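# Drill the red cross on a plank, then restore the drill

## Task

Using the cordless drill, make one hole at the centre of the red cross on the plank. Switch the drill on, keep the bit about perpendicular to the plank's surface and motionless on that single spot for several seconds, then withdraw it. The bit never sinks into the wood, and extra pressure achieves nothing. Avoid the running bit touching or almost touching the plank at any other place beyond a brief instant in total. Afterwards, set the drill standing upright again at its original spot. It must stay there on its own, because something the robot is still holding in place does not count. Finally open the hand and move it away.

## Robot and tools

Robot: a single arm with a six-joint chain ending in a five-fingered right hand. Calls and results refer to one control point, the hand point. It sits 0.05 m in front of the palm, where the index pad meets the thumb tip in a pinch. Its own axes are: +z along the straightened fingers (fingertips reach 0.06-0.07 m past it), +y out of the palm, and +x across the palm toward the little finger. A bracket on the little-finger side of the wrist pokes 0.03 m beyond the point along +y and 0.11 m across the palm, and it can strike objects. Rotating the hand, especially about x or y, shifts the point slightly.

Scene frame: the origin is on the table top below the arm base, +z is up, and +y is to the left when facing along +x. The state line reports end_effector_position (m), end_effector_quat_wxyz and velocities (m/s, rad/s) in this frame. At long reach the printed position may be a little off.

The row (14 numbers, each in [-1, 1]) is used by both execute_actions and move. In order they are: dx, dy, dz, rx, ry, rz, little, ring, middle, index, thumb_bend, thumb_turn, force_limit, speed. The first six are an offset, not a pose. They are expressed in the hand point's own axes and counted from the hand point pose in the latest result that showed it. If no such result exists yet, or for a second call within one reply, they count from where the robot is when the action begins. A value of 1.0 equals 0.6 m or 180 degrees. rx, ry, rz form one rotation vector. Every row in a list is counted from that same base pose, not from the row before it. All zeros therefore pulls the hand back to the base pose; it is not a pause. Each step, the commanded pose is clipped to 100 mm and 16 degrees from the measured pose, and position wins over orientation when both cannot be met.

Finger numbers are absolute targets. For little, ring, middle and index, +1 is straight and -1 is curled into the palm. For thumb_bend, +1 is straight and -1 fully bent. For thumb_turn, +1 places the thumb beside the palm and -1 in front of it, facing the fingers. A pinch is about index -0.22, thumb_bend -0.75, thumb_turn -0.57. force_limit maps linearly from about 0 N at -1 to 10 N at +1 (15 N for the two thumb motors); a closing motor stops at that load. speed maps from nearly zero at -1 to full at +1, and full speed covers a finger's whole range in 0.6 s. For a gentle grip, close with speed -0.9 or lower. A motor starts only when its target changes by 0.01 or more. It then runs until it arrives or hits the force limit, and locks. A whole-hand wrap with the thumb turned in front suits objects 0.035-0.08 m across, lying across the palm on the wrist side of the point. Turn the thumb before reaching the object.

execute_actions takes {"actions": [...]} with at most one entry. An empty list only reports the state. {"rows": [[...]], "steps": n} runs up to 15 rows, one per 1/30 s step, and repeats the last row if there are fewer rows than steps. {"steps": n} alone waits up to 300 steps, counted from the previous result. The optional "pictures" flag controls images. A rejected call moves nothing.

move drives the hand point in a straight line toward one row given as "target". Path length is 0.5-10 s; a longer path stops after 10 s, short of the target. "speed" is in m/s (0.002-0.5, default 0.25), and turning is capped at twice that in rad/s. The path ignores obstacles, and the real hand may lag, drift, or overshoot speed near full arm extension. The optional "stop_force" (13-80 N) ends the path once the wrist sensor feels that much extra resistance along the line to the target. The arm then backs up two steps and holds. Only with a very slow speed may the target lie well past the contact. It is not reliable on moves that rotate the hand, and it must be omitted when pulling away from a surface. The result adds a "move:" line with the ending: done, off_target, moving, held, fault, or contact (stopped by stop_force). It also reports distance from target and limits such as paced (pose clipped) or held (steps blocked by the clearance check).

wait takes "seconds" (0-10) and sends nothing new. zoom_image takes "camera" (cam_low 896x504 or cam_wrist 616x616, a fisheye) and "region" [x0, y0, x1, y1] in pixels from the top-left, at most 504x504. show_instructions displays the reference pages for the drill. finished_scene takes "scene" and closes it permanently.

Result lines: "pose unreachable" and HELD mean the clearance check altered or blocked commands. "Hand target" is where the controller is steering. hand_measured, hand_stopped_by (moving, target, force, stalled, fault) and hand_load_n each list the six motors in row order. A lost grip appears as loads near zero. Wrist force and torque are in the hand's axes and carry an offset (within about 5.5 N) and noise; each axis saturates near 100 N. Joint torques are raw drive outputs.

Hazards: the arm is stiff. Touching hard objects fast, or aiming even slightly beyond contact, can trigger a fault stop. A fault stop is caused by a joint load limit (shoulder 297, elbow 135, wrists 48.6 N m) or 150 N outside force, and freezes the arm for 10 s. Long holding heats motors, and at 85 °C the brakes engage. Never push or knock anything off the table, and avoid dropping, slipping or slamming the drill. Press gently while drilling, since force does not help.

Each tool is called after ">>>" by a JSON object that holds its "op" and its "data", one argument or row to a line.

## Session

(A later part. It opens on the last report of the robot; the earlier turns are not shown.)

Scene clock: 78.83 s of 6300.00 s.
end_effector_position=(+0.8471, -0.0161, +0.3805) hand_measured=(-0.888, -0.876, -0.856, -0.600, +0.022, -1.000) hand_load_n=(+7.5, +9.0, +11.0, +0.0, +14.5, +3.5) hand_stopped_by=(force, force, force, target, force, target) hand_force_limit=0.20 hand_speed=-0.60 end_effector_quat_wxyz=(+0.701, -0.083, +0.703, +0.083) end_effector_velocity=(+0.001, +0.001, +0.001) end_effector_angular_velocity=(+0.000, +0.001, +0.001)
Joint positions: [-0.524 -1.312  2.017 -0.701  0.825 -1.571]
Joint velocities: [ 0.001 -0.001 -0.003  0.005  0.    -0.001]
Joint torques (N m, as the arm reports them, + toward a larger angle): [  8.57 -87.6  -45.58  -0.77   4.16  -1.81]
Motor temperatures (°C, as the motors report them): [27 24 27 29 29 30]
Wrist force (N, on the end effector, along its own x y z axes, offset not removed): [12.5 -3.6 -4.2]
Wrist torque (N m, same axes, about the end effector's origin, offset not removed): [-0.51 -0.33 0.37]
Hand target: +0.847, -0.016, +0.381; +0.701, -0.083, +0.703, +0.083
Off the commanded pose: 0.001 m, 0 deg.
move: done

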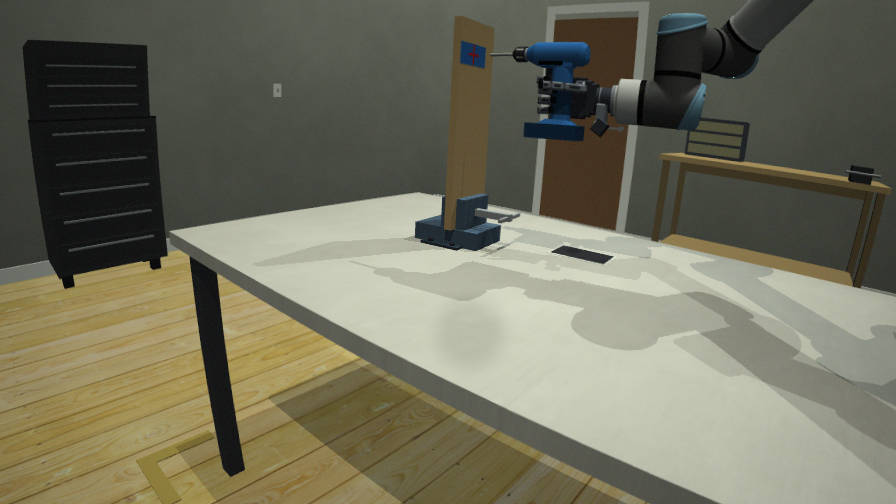

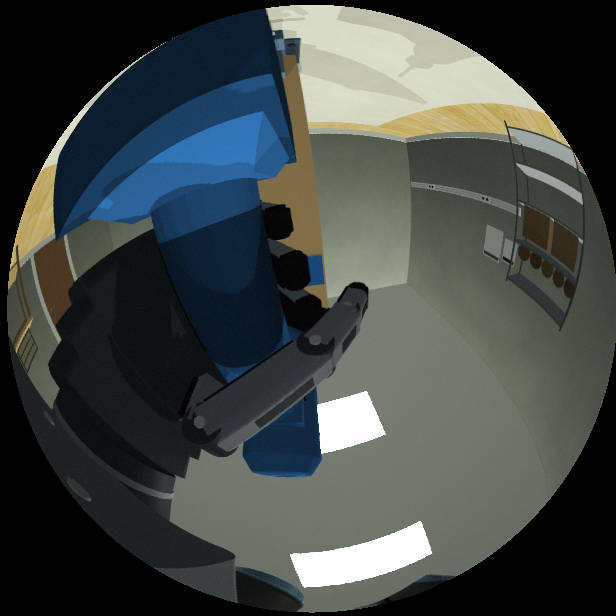

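>>> {"op": "move", "data": {
  "target": [0, -0.003, 0.045, 0, 0, 0, -0.98, -0.98, -0.98, -0.6, -0.98, -1, 0.2, -0.6],
  "speed": 0.04
}}

>>> {"op": "zoom_image", "data": {
  "camera": "cam_low",
  "region": [445, 10, 545, 100]
}}

>>> {"op": "zoom_image", "data": {
  "camera": "cam_wrist",
  "region": [230, 190, 400, 360]
}}

Scene clock: 86.30 s of 6300.00 s.
end_effector_position=(+0.8735, -0.0116, +0.3804) hand_measured=(-0.888, -0.876, -0.856, -0.600, +0.022, -1.000) hand_load_n=(+7.5, +9.0, +11.0, +0.0, +14.5, +3.5) hand_stopped_by=(force, force, force, target, force, target) hand_force_limit=0.20 hand_speed=-0.60 end_effector_quat_wxyz=(+0.701, -0.083, +0.703, +0.083) end_effector_velocity=(+0.002, +0.001, -0.001) end_effector_angular_velocity=(+0.001, +0.002, -0.000)
Joint positions: [-0.497 -1.276  1.968 -0.688  0.853 -1.571]
Joint velocities: [ 0.003  0.004 -0.004  0.002  0.003 -0.   ]
Joint torques (N m, as the arm reports them, + toward a larger angle): [  6.48 -53.75 -48.52  -0.63   4.69   1.66]
Motor temperatures (°C, as the motors report them): [27 24 27 29 29 30]
Wrist force (N, on the end effector, along its own x y z axes, offset not removed): [16.4 1.0 -3.7]
Wrist torque (N m, same axes, about the end effector's origin, offset not removed): [0.55 -1.05 0.64]
Hand target: +0.874, -0.012, +0.380; +0.701, -0.083, +0.703, +0.083
Off the commanded pose: 0.000 m, 0 deg.
move: done

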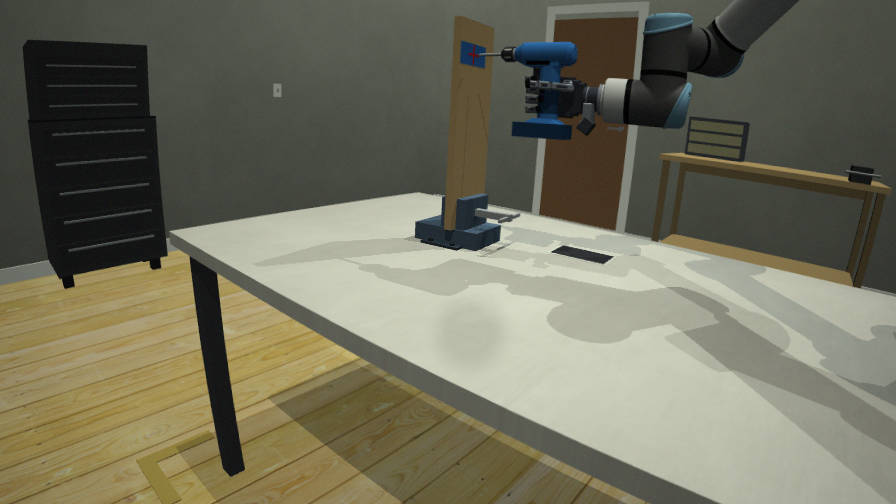

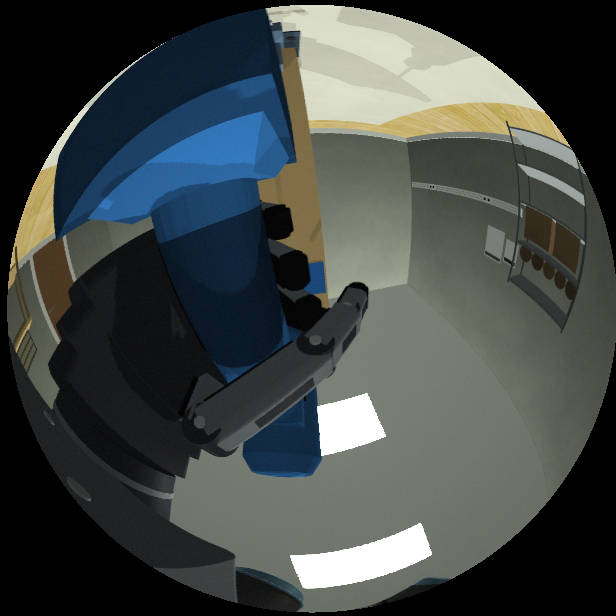

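Region (445, 10, 545, 100) of cam_low's 896x504 image, scaled by 5.040, with more detail than that image has; it fills the top 454 rows of this view, and the rest is white.

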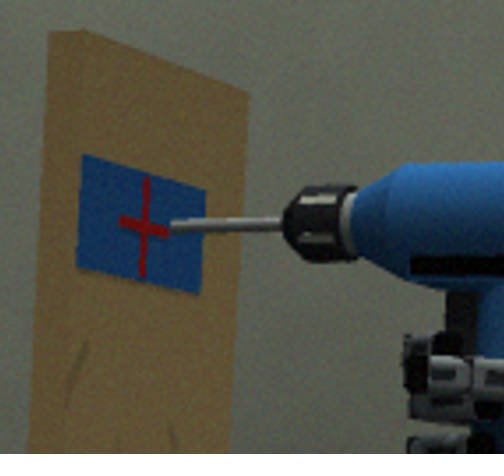

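Region (230, 190, 400, 360) of cam_wrist's 616x616 image, scaled by 2.965, with more detail than that image has.

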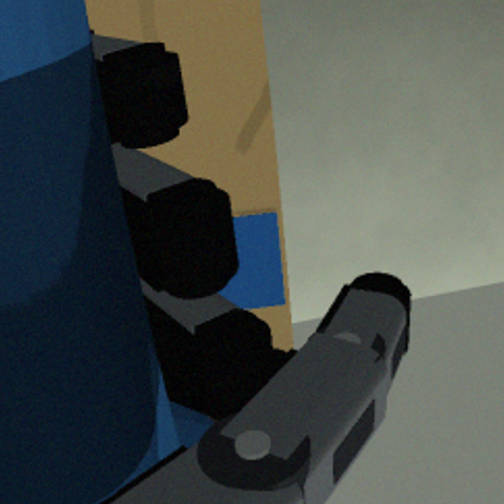

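>>> {"op": "zoom_image", "data": {
  "camera": "cam_low",
  "region": [440, 35, 520, 165]
}}

Region (440, 35, 520, 165) of cam_low's 896x504 image, scaled by 3.877, with more detail than that image has; it fills the left 310 columns of this view, and the rest is white.

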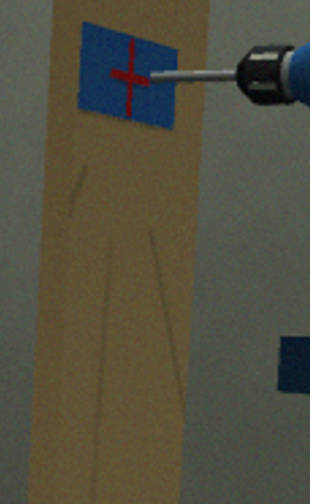

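>>> {"op": "move", "data": {
  "target": [-0.0033, -0.0142, 0.02, 0, 0, 0, -0.98, -0.98, -0.98, -0.6, -0.98, -1, 0.2, -0.6],
  "speed": 0.025
}}

>>> {"op": "zoom_image", "data": {
  "camera": "cam_low",
  "region": [445, 35, 515, 125]
}}

Scene clock: 92.60 s of 6300.00 s.
end_effector_position=(+0.8869, -0.0170, +0.3824) hand_measured=(-0.888, -0.876, -0.856, -0.600, +0.022, -1.000) hand_load_n=(+7.5, +9.0, +11.0, +0.0, +14.5, +3.5) hand_stopped_by=(force, force, force, target, force, target) hand_force_limit=0.20 hand_speed=-0.60 end_effector_quat_wxyz=(+0.701, -0.083, +0.703, +0.083) end_effector_velocity=(+0.003, -0.001, +0.002) end_effector_angular_velocity=(-0.001, -0.002, +0.000)
Joint positions: [-0.495 -1.258  1.938 -0.676  0.855 -1.571]
Joint velocities: [ 0.001  0.002 -0.007  0.003  0.     0.   ]
Joint torques (N m, as the arm reports them, + toward a larger angle): [  9.3  -53.81 -49.07  -0.73   4.36   1.91]
Motor temperatures (°C, as the motors report them): [27 24 27 29 29 30]
Wrist force (N, on the end effector, along its own x y z axes, offset not removed): [14.5 -2.5 -2.5]
Wrist torque (N m, same axes, about the end effector's origin, offset not removed): [-0.44 -0.80 0.34]
Hand target: +0.887, -0.017, +0.382; +0.701, -0.083, +0.703, +0.083
Off the commanded pose: 0.000 m, 0 deg.
move: done

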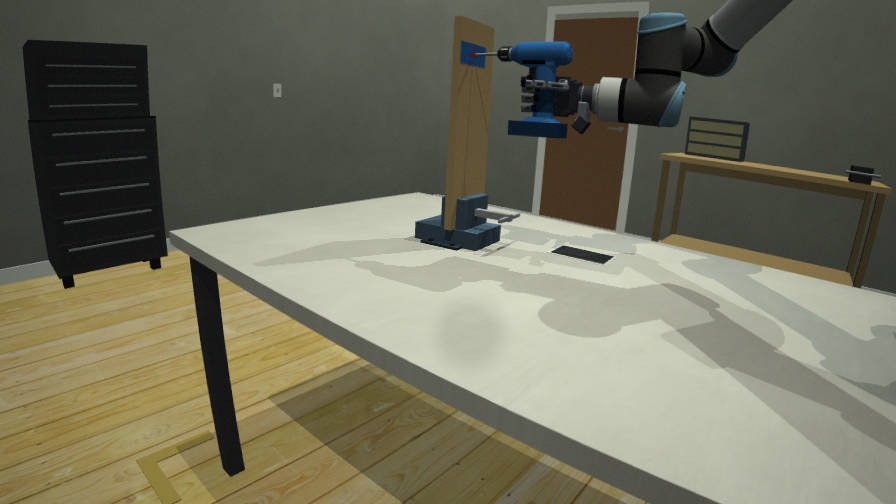

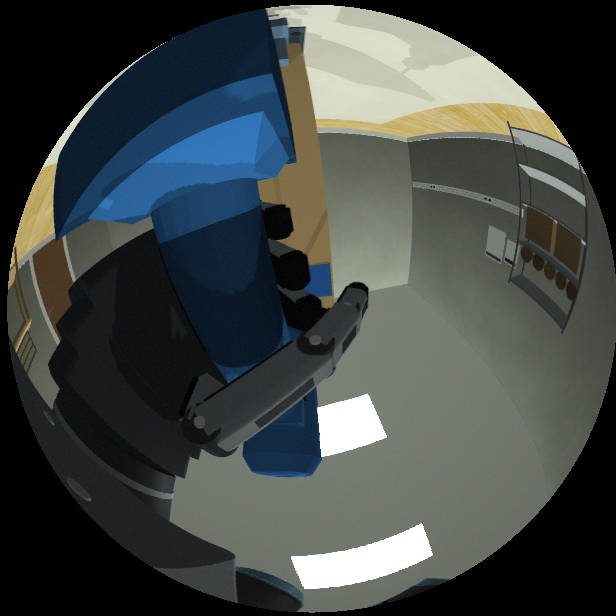

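Region (445, 35, 515, 125) of cam_low's 896x504 image, scaled by 5.600, with more detail than that image has.

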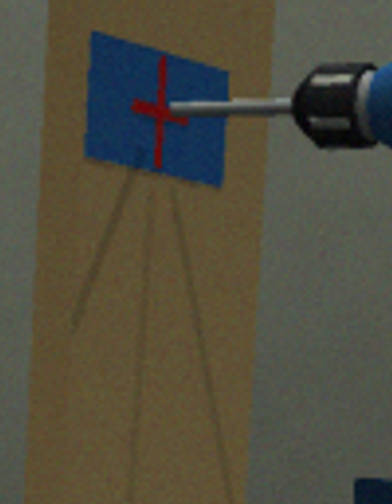

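>>> {"op": "move", "data": {
  "target": [0.0013, -0.003, 0.0075, 0, 0, 0, -0.98, -0.98, -0.98, -0.6, -0.98, -1, 0.2, -0.6],
  "speed": 0.006
}}

>>> {"op": "zoom_image", "data": {
  "camera": "cam_low",
  "region": [450, 35, 510, 95]
}}

Scene clock: 97.20 s of 6300.00 s.
end_effector_position=(+0.8915, -0.0177, +0.3816) hand_measured=(-0.888, -0.876, -0.856, -0.600, +0.022, -1.000) hand_load_n=(+7.5, +9.0, +11.0, +0.0, +14.5, +3.5) hand_stopped_by=(force, force, force, target, force, target) hand_force_limit=0.20 hand_speed=-0.60 end_effector_quat_wxyz=(+0.701, -0.083, +0.703, +0.083) end_effector_velocity=(+0.002, -0.000, -0.000) end_effector_angular_velocity=(-0.000, -0.000, -0.000)
Joint positions: [-0.492 -1.251  1.93  -0.675  0.857 -1.571]
Joint velocities: [ 0.001  0.002 -0.003  0.     0.001 -0.   ]
Joint torques (N m, as the arm reports them, + toward a larger angle): [ 11.36 -55.08 -48.44  -0.88   4.15  -0.47]
Motor temperatures (°C, as the motors report them): [27 24 27 29 29 30]
Wrist force (N, on the end effector, along its own x y z axes, offset not removed): [13.0 1.9 0.3]
Wrist torque (N m, same axes, about the end effector's origin, offset not removed): [0.12 -0.69 0.44]
Hand target: +0.892, -0.018, +0.382; +0.701, -0.083, +0.703, +0.083
Off the commanded pose: 0.000 m, 0 deg.
move: done

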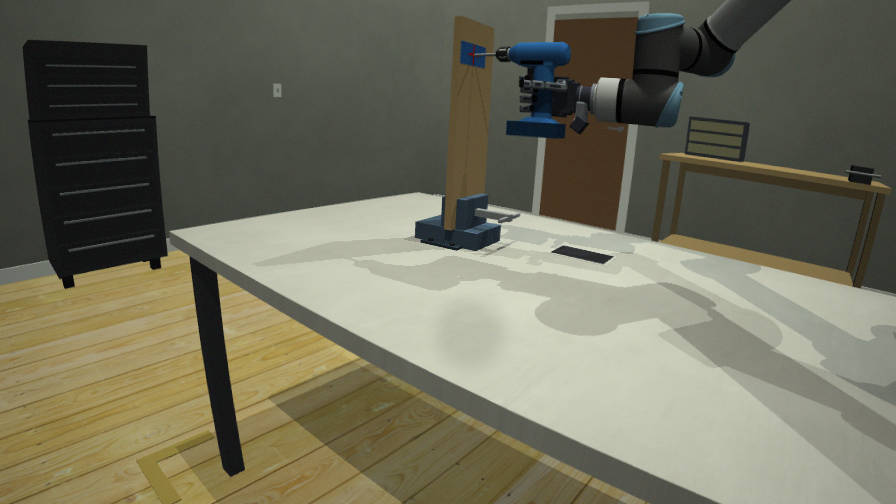

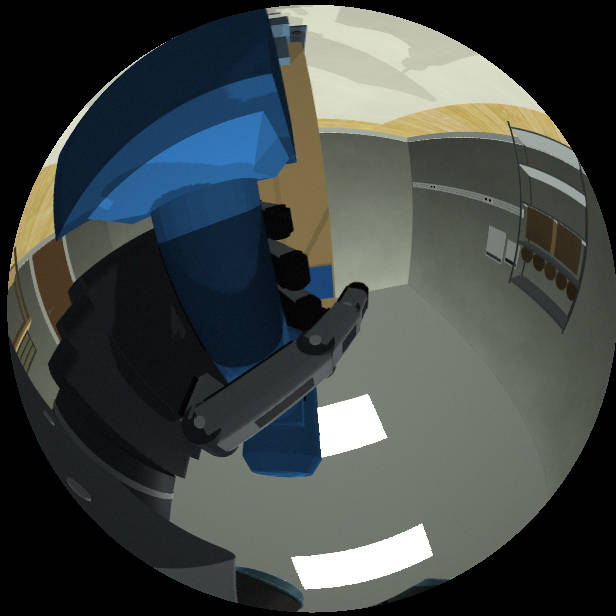

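Region (450, 35, 510, 95) of cam_low's 896x504 image, scaled by 8.400, with more detail than that image has.

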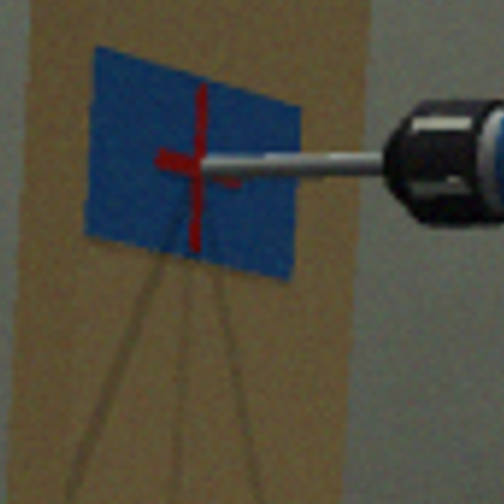

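>>> {"op": "move", "data": {
  "target": [0, -0.0005, 0.0027, 0, 0, 0, -0.98, -0.98, -0.98, -0.6, -0.98, -1, 0.2, -0.6],
  "speed": 0.003
}}

>>> {"op": "zoom_image", "data": {
  "camera": "cam_low",
  "region": [450, 35, 510, 95]
}}

Scene clock: 100.53 s of 6300.00 s.
end_effector_position=(+0.8930, -0.0176, +0.3816) hand_measured=(-0.888, -0.876, -0.856, -0.600, +0.022, -1.000) hand_load_n=(+7.5, +9.0, +11.0, +0.0, +14.5, +3.5) hand_stopped_by=(force, force, force, target, force, target) hand_force_limit=0.20 hand_speed=-0.60 end_effector_quat_wxyz=(+0.701, -0.083, +0.703, +0.083) end_effector_velocity=(+0.000, -0.000, -0.002) end_effector_angular_velocity=(+0.001, +0.003, -0.001)
Joint positions: [-0.491 -1.249  1.926 -0.674  0.858 -1.571]
Joint velocities: [ 0.     0.002  0.     0.001  0.001 -0.   ]
Joint torques (N m, as the arm reports them, + toward a larger angle): [  8.44 -62.13 -48.26  -0.95   4.42   1.93]
Motor temperatures (°C, as the motors report them): [27 24 27 29 29 30]
Wrist force (N, on the end effector, along its own x y z axes, offset not removed): [10.2 -3.2 0.9]
Wrist torque (N m, same axes, about the end effector's origin, offset not removed): [-0.50 -0.35 0.16]
Hand target: +0.893, -0.018, +0.382; +0.701, -0.083, +0.703, +0.083
Off the commanded pose: 0.000 m, 0 deg.
move: done

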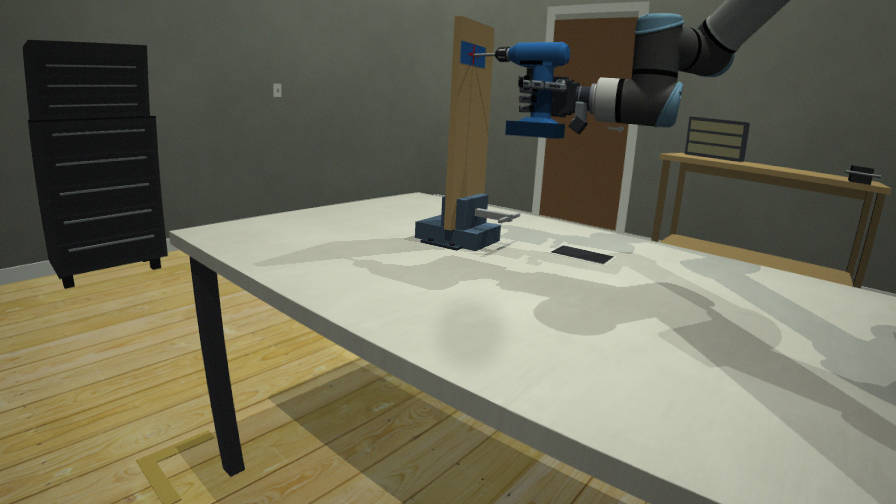

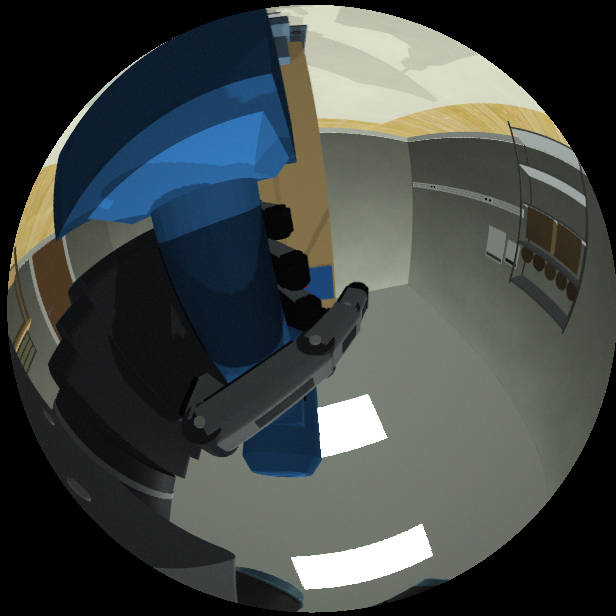

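Region (450, 35, 510, 95) of cam_low's 896x504 image, scaled by 8.400, with more detail than that image has.

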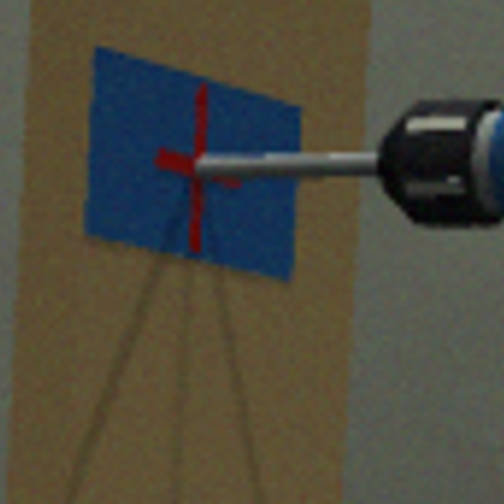

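>>> {"op": "move", "data": {
  "target": [0, 0, 0.0017, 0, 0, 0, -0.98, -0.98, -0.98, -0.6, -0.98, -1, 0.2, -0.6],
  "speed": 0.002
}}

>>> {"op": "zoom_image", "data": {
  "camera": "cam_low",
  "region": [450, 35, 510, 95]
}}

Scene clock: 103.60 s of 6300.00 s.
end_effector_position=(+0.8940, -0.0174, +0.3816) hand_measured=(-0.888, -0.876, -0.856, -0.600, +0.022, -1.000) hand_load_n=(+7.5, +9.0, +11.0, +0.0, +14.5, +3.0) hand_stopped_by=(force, force, force, target, force, target) hand_force_limit=0.20 hand_speed=-0.60 end_effector_quat_wxyz=(+0.701, -0.083, +0.703, +0.083) end_effector_velocity=(-0.000, +0.001, +0.001) end_effector_angular_velocity=(-0.000, -0.001, +0.001)
Joint positions: [-0.49  -1.247  1.925 -0.673  0.859 -1.571]
Joint velocities: [ 0.001 -0.001  0.    -0.     0.    -0.   ]
Joint torques (N m, as the arm reports them, + toward a larger angle): [ 11.67 -60.11 -48.48  -1.31   4.47   0.57]
Motor temperatures (°C, as the motors report them): [27 24 27 29 29 30]
Wrist force (N, on the end effector, along its own x y z axes, offset not removed): [12.2 -2.3 -3.9]
Wrist torque (N m, same axes, about the end effector's origin, offset not removed): [-0.37 -0.69 0.29]
Hand target: +0.894, -0.017, +0.382; +0.701, -0.083, +0.703, +0.083
Off the commanded pose: 0.000 m, 0 deg.
move: done

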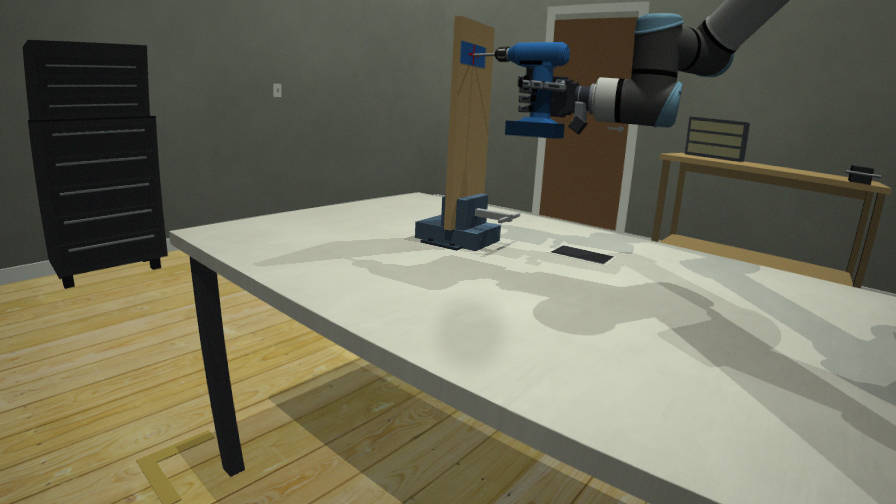

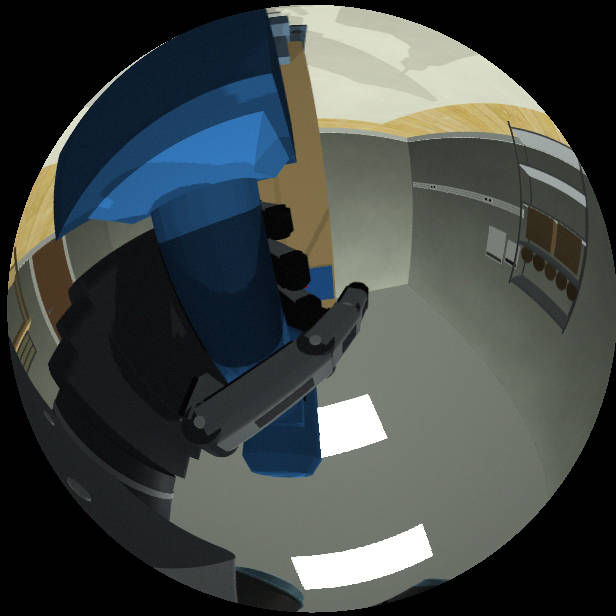

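Region (450, 35, 510, 95) of cam_low's 896x504 image, scaled by 8.400, with more detail than that image has.

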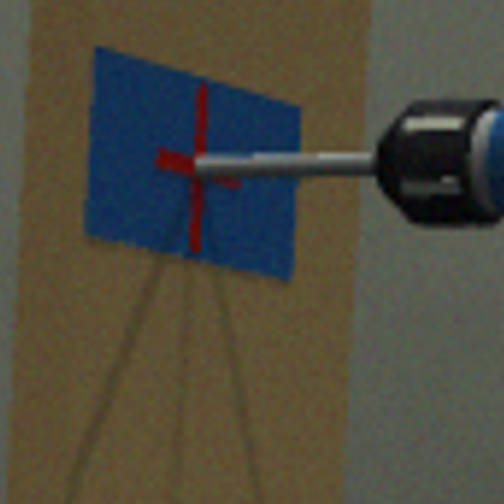

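>>> {"op": "execute_actions", "data": {
  "actions": []
}}

Scene clock: 114.60 s of 6300.00 s.
end_effector_position=(+0.8940, -0.0173, +0.3816) hand_measured=(-0.888, -0.876, -0.856, -0.600, +0.022, -1.000) hand_load_n=(+8.0, +9.0, +11.0, +0.0, +14.5, +3.0) hand_stopped_by=(force, force, force, target, force, target) hand_force_limit=0.20 hand_speed=-0.60 end_effector_quat_wxyz=(+0.701, -0.083, +0.703, +0.083) end_effector_velocity=(+0.000, -0.000, +0.000) end_effector_angular_velocity=(-0.000, +0.000, -0.000)
Joint positions: [-0.49  -1.247  1.925 -0.673  0.86  -1.571]
Joint velocities: [-0.  0. -0.  0.  0. -0.]
Joint torques (N m, as the arm reports them, + toward a larger angle): [  9.52 -64.19 -39.44  -6.43   4.58   1.96]
Motor temperatures (°C, as the motors report them): [27 24 27 29 29 30]
Wrist force (N, on the end effector, along its own x y z axes, offset not removed): [12.1 -1.0 -6.9]
Wrist torque (N m, same axes, about the end effector's origin, offset not removed): [0.02 -0.43 0.25]
Hand target: +0.894, -0.017, +0.382; +0.701, -0.083, +0.703, +0.083
Off the commanded pose: 0.000 m, 0 deg.
Steps of this call (steps 1 to 330: nothing new was sent). Readings (end_effector_position | what the end effector reports):
1: (+0.8940, -0.0173, +0.3816) | hand_measured=(-0.888, -0.876, -0.856, -0.600, +0.022, -1.000) hand_load_n=(+7.5, +9.0, +11.0, +0.0, +14.5, +3.0) hand_stopped_by=(force, force, force, target, force, target) hand_force_limit=0.20 hand_speed=-0.60
2: (+0.8940, -0.0173, +0.3816) | hand_measured=(-0.888, -0.876, -0.856, -0.600, +0.022, -1.000) hand_load_n=(+7.5, +9.0, +11.0, +0.0, +14.5, +3.0) hand_stopped_by=(force, force, force, target, force, target) hand_force_limit=0.20 hand_speed=-0.60
4: (+0.8940, -0.0173, +0.3816) | hand_measured=(-0.888, -0.876, -0.856, -0.600, +0.022, -1.000) hand_load_n=(+7.5, +9.0, +11.0, +0.0, +14.5, +3.0) hand_stopped_by=(force, force, force, target, force, target) hand_force_limit=0.20 hand_speed=-0.60
8: (+0.8940, -0.0173, +0.3816) | hand_measured=(-0.888, -0.876, -0.856, -0.600, +0.022, -1.000) hand_load_n=(+7.5, +9.0, +11.0, +0.0, +14.5, +3.0) hand_stopped_by=(force, force, force, target, force, target) hand_force_limit=0.20 hand_speed=-0.60
330: the state above

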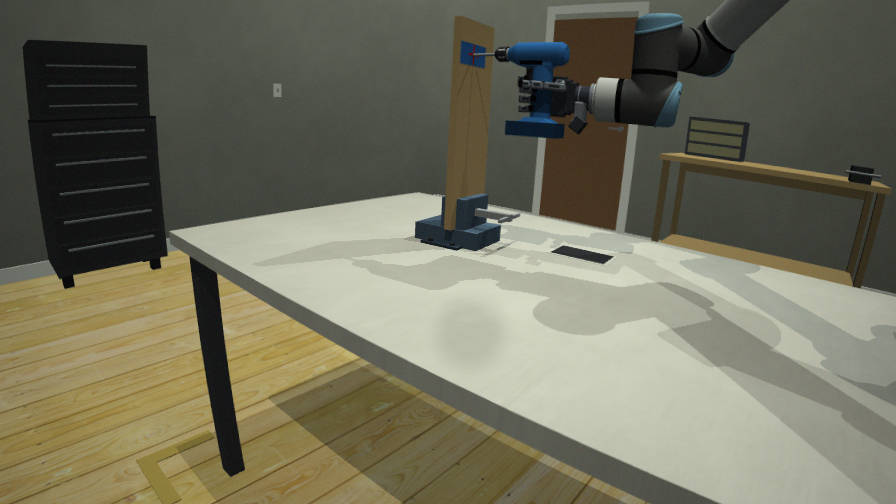

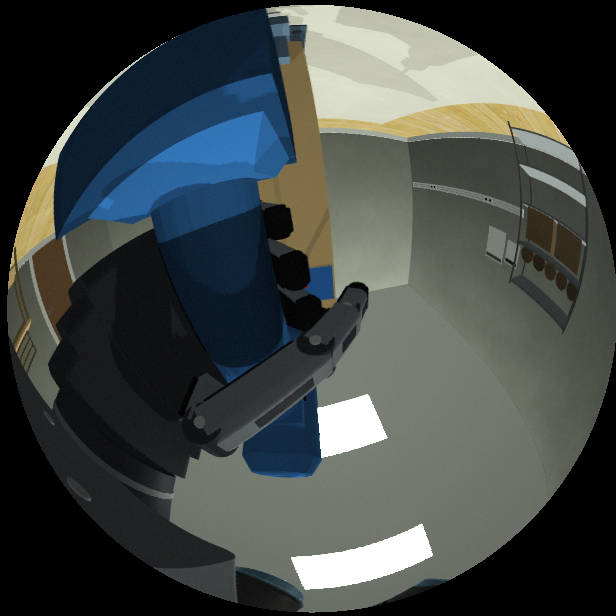

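>>> {"op": "move", "data": {
  "target": [0,0,0,0,0,0,-0.98,-0.98,-0.98,-0.78,-0.98,-1,0.2,-0.8],
  "speed": 0.002
}}

>>> {"op": "zoom_image", "data": {
  "camera": "cam_low",
  "region": [445, 30, 585, 110]
}}

Scene clock: 117.20 s of 6300.00 s.
end_effector_position=(+0.8940, -0.0173, +0.3816) hand_measured=(-0.888, -0.876, -0.856, -0.778, +0.022, -1.000) hand_load_n=(+8.0, +9.0, +11.0, +5.5, +14.5, +3.0) hand_stopped_by=(force, force, force, target, force, target) hand_force_limit=0.20 hand_speed=-0.80 end_effector_quat_wxyz=(+0.701, -0.083, +0.703, +0.083) end_effector_velocity=(+0.000, -0.000, -0.000) end_effector_angular_velocity=(-0.000, -0.000, -0.000)
Joint positions: [-0.49  -1.247  1.925 -0.673  0.86  -1.571]
Joint velocities: [-0.     0.001 -0.001 -0.     0.     0.   ]
Joint torques (N m, as the arm reports them, + toward a larger angle): [  7.73 -65.1  -37.16  -4.65   4.29   1.81]
Motor temperatures (°C, as the motors report them): [27 24 27 29 29 30]
Wrist force (N, on the end effector, along its own x y z axes, offset not removed): [12.8 -0.1 -0.4]
Wrist torque (N m, same axes, about the end effector's origin, offset not removed): [-0.26 -0.65 0.46]
Hand target: +0.894, -0.017, +0.382; +0.701, -0.083, +0.703, +0.083
Off the commanded pose: 0.000 m, 0 deg.
move: done

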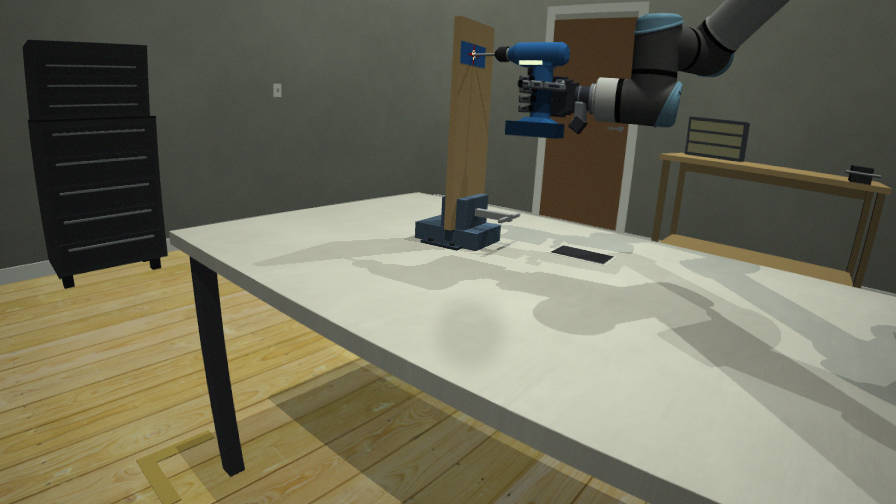

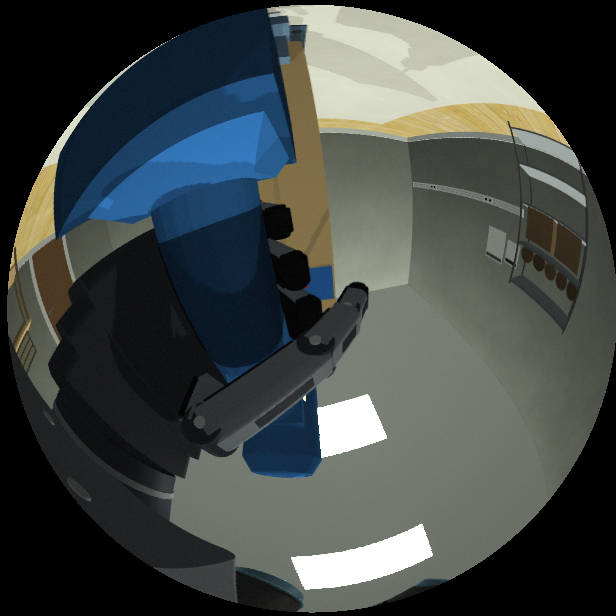

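Region (445, 30, 585, 110) of cam_low's 896x504 image, scaled by 3.600, with more detail than that image has; it fills the top 288 rows of this view, and the rest is white.

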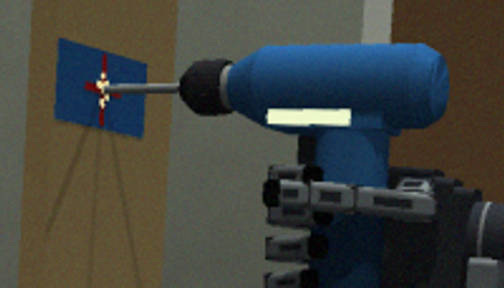

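Running with dust at centre.

>>> {"op": "wait", "data": {
  "seconds": 5
}}

>>> {"op": "zoom_image", "data": {
  "camera": "cam_low",
  "region": [445, 30, 585, 110]
}}

Scene clock: 123.43 s of 6300.00 s.
end_effector_position=(+0.8940, -0.0173, +0.3816) hand_measured=(-0.888, -0.876, -0.856, -0.778, +0.022, -1.000) hand_load_n=(+8.0, +9.0, +11.0, +5.5, +14.5, +3.0) hand_stopped_by=(force, force, force, target, force, target) hand_force_limit=0.20 hand_speed=-0.80 end_effector_quat_wxyz=(+0.701, -0.083, +0.703, +0.083) end_effector_velocity=(+0.000, +0.000, +0.002) end_effector_angular_velocity=(-0.001, -0.002, +0.000)
Joint positions: [-0.49  -1.247  1.925 -0.673  0.86  -1.571]
Joint velocities: [ 0.    -0.001 -0.001 -0.     0.    -0.   ]
Joint torques (N m, as the arm reports them, + toward a larger angle): [  9.82 -64.56 -37.84  -1.18   3.25   2.1 ]
Motor temperatures (°C, as the motors report them): [27 24 27 29 29 30]
Wrist force (N, on the end effector, along its own x y z axes, offset not removed): [10.1 -0.9 -3.0]
Wrist torque (N m, same axes, about the end effector's origin, offset not removed): [-0.27 -0.26 0.14]
Hand target: +0.894, -0.017, +0.382; +0.701, -0.083, +0.703, +0.083
Off the commanded pose: 0.000 m, 0 deg.
Steps of this call (steps 1 to 187: nothing new was sent). Readings (end_effector_position | what the end effector reports):
1: (+0.8940, -0.0173, +0.3816) | hand_measured=(-0.888, -0.876, -0.856, -0.778, +0.022, -1.000) hand_load_n=(+8.0, +9.0, +11.0, +5.5, +14.5, +3.0) hand_stopped_by=(force, force, force, target, force, target) hand_force_limit=0.20 hand_speed=-0.80
2: (+0.8940, -0.0173, +0.3816) | hand_measured=(-0.888, -0.876, -0.856, -0.778, +0.022, -1.000) hand_load_n=(+8.0, +9.0, +11.0, +5.5, +14.5, +3.0) hand_stopped_by=(force, force, force, target, force, target) hand_force_limit=0.20 hand_speed=-0.80
4: (+0.8940, -0.0173, +0.3816) | hand_measured=(-0.888, -0.876, -0.856, -0.778, +0.022, -1.000) hand_load_n=(+8.0, +9.0, +11.0, +5.5, +14.5, +3.0) hand_stopped_by=(force, force, force, target, force, target) hand_force_limit=0.20 hand_speed=-0.80
8: (+0.8940, -0.0173, +0.3816) | hand_measured=(-0.888, -0.876, -0.856, -0.778, +0.022, -1.000) hand_load_n=(+8.0, +9.0, +11.0, +5.5, +14.5, +3.0) hand_stopped_by=(force, force, force, target, force, target) hand_force_limit=0.20 hand_speed=-0.80
187: the state above

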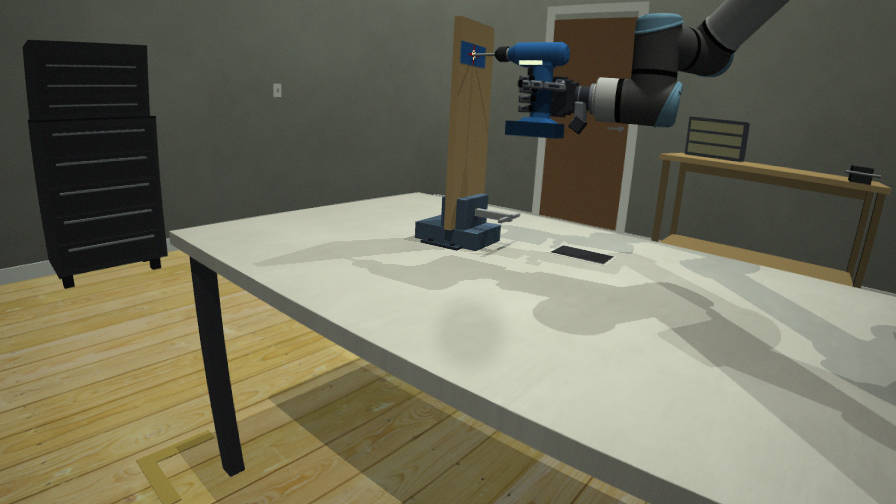

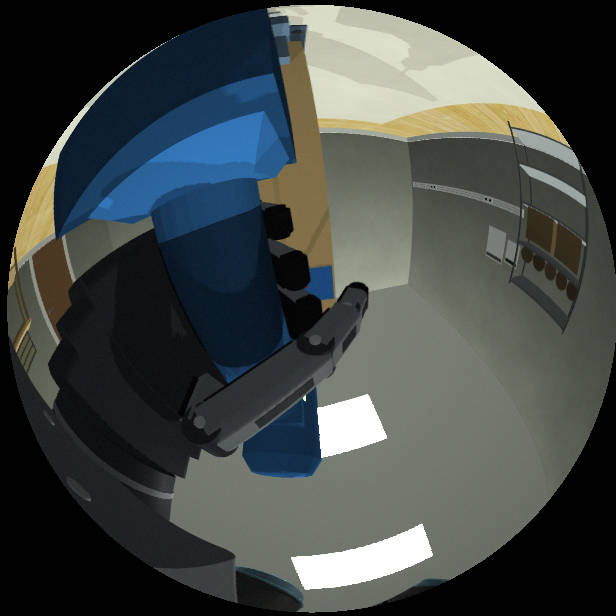

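Region (445, 30, 585, 110) of cam_low's 896x504 image, scaled by 3.600, with more detail than that image has; it fills the top 288 rows of this view, and the rest is white.

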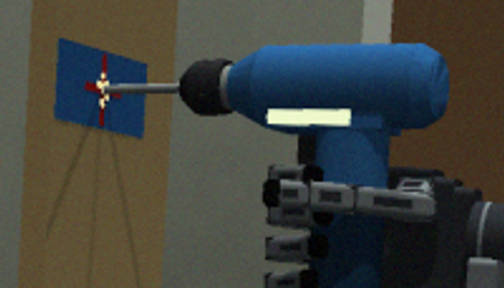

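>>> {"op": "move", "data": {
  "target": [0,0,0,0,0,0,-0.98,-0.98,-0.98,-0.6,-0.98,-1,0.2,-0.5],
  "speed": 0.002
}}

>>> {"op": "move", "data": {
  "target": [0,-0.02,-0.07,0,0,0,-0.98,-0.98,-0.98,-0.6,-0.98,-1,0.2,-0.5],
  "speed": 0.05
}}

>>> {"op": "zoom_image", "data": {
  "camera": "cam_low",
  "region": [450, 35, 510, 95]
}}

Scene clock: 126.63 s of 6300.00 s.
end_effector_position=(+0.8940, -0.0173, +0.3816) hand_measured=(-0.888, -0.876, -0.856, -0.600, +0.022, -1.000) hand_load_n=(+8.0, +9.0, +11.0, +0.0, +15.0, +3.0) hand_stopped_by=(force, force, force, target, force, target) hand_force_limit=0.20 hand_speed=-0.50 end_effector_quat_wxyz=(+0.701, -0.083, +0.703, +0.083) end_effector_velocity=(-0.000, -0.000, -0.000) end_effector_angular_velocity=(+0.000, +0.000, -0.000)
Joint positions: [-0.49  -1.247  1.925 -0.673  0.86  -1.571]
Joint velocities: [-0.    -0.     0.001 -0.    -0.     0.   ]
Joint torques (N m, as the arm reports them, + toward a larger angle): [  9.35 -64.77 -37.02  -1.1    2.78   1.71]
Motor temperatures (°C, as the motors report them): [27 24 27 29 29 30]
Wrist force (N, on the end effector, along its own x y z axes, offset not removed): [15.5 -5.9 -4.0]
Wrist torque (N m, same axes, about the end effector's origin, offset not removed): [-1.01 -1.42 0.38]
Hand target: +0.894, -0.017, +0.382; +0.701, -0.083, +0.703, +0.083
Off the commanded pose: 0.000 m, 0 deg.
move: done

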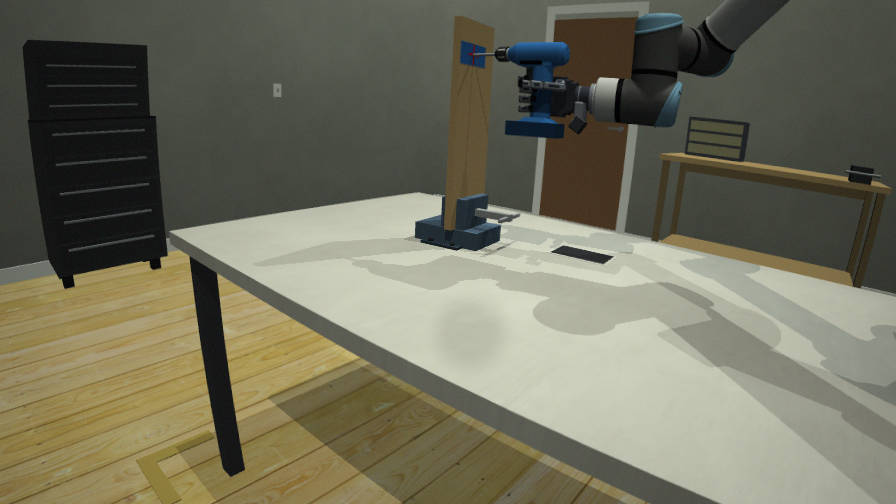

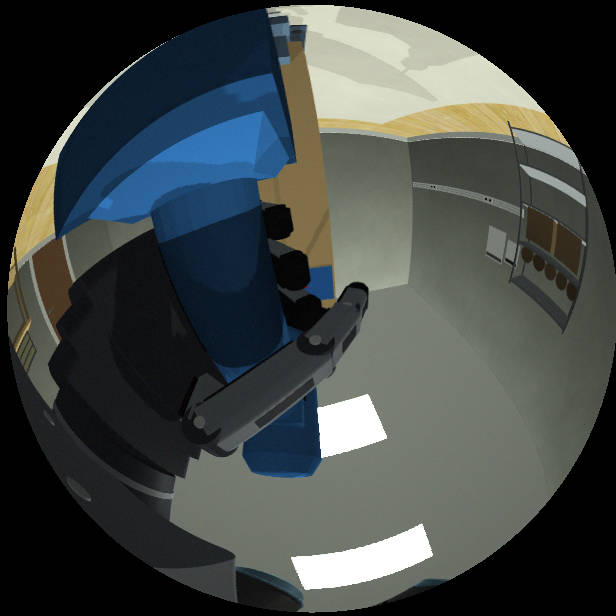

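Scene clock: 127.93 s of 6300.00 s.
end_effector_position=(+0.8563, -0.0387, +0.3817) hand_measured=(-0.888, -0.876, -0.856, -0.600, +0.022, -1.000) hand_load_n=(+7.5, +9.0, +11.0, +0.0, +14.5, +3.0) hand_stopped_by=(force, force, force, target, force, target) hand_force_limit=0.20 hand_speed=-0.50 end_effector_quat_wxyz=(+0.701, -0.083, +0.703, +0.083) end_effector_velocity=(-0.002, -0.002, -0.000) end_effector_angular_velocity=(+0.000, -0.000, -0.001)
Joint positions: [-0.549 -1.292  1.988 -0.691  0.8   -1.571]
Joint velocities: [-0.004 -0.002  0.003 -0.001 -0.004  0.   ]
Joint torques (N m, as the arm reports them, + toward a larger angle): [-17.98 -86.91 -32.13  -5.24  -3.95  -0.71]
Motor temperatures (°C, as the motors report them): [27 24 27 29 29 30]
Wrist force (N, on the end effector, along its own x y z axes, offset not removed): [12.9 -3.8 -3.0]
Wrist torque (N m, same axes, about the end effector's origin, offset not removed): [-0.33 -0.49 0.39]
Hand target: +0.856, -0.039, +0.382; +0.701, -0.083, +0.703, +0.083
Off the commanded pose: 0.000 m, 0 deg.
move: done

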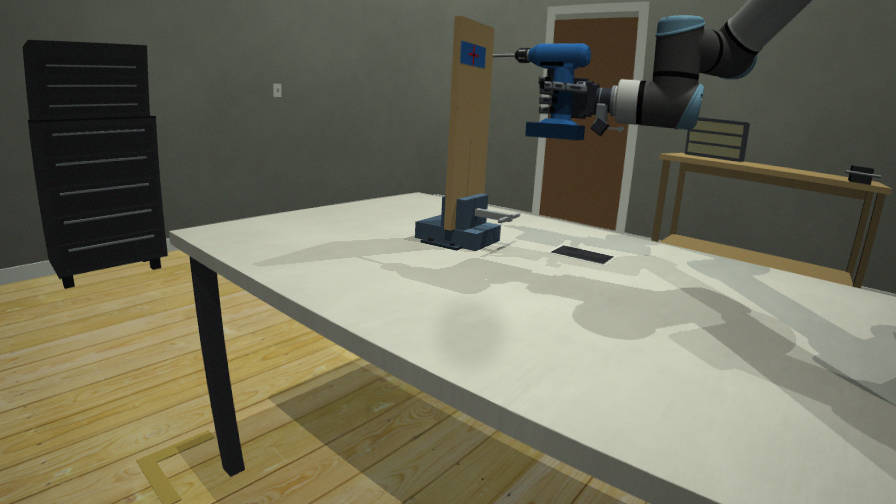

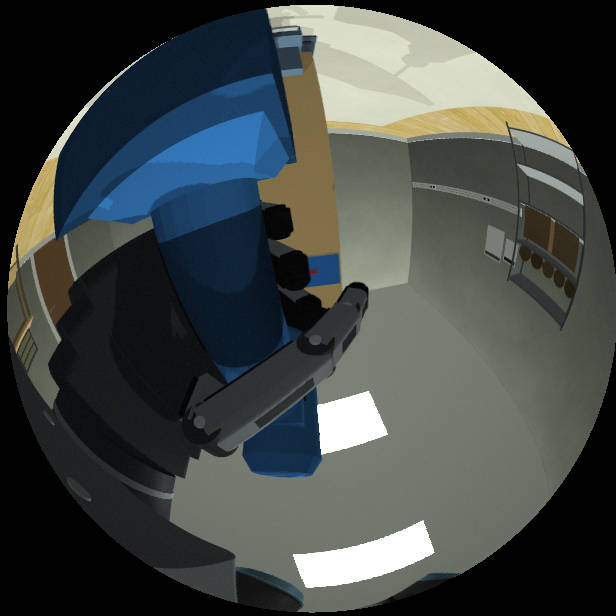

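Region (450, 35, 510, 95) of cam_low's 896x504 image, scaled by 8.400, with more detail than that image has.

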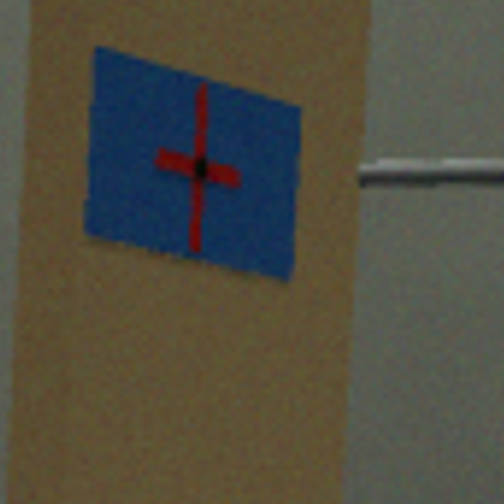

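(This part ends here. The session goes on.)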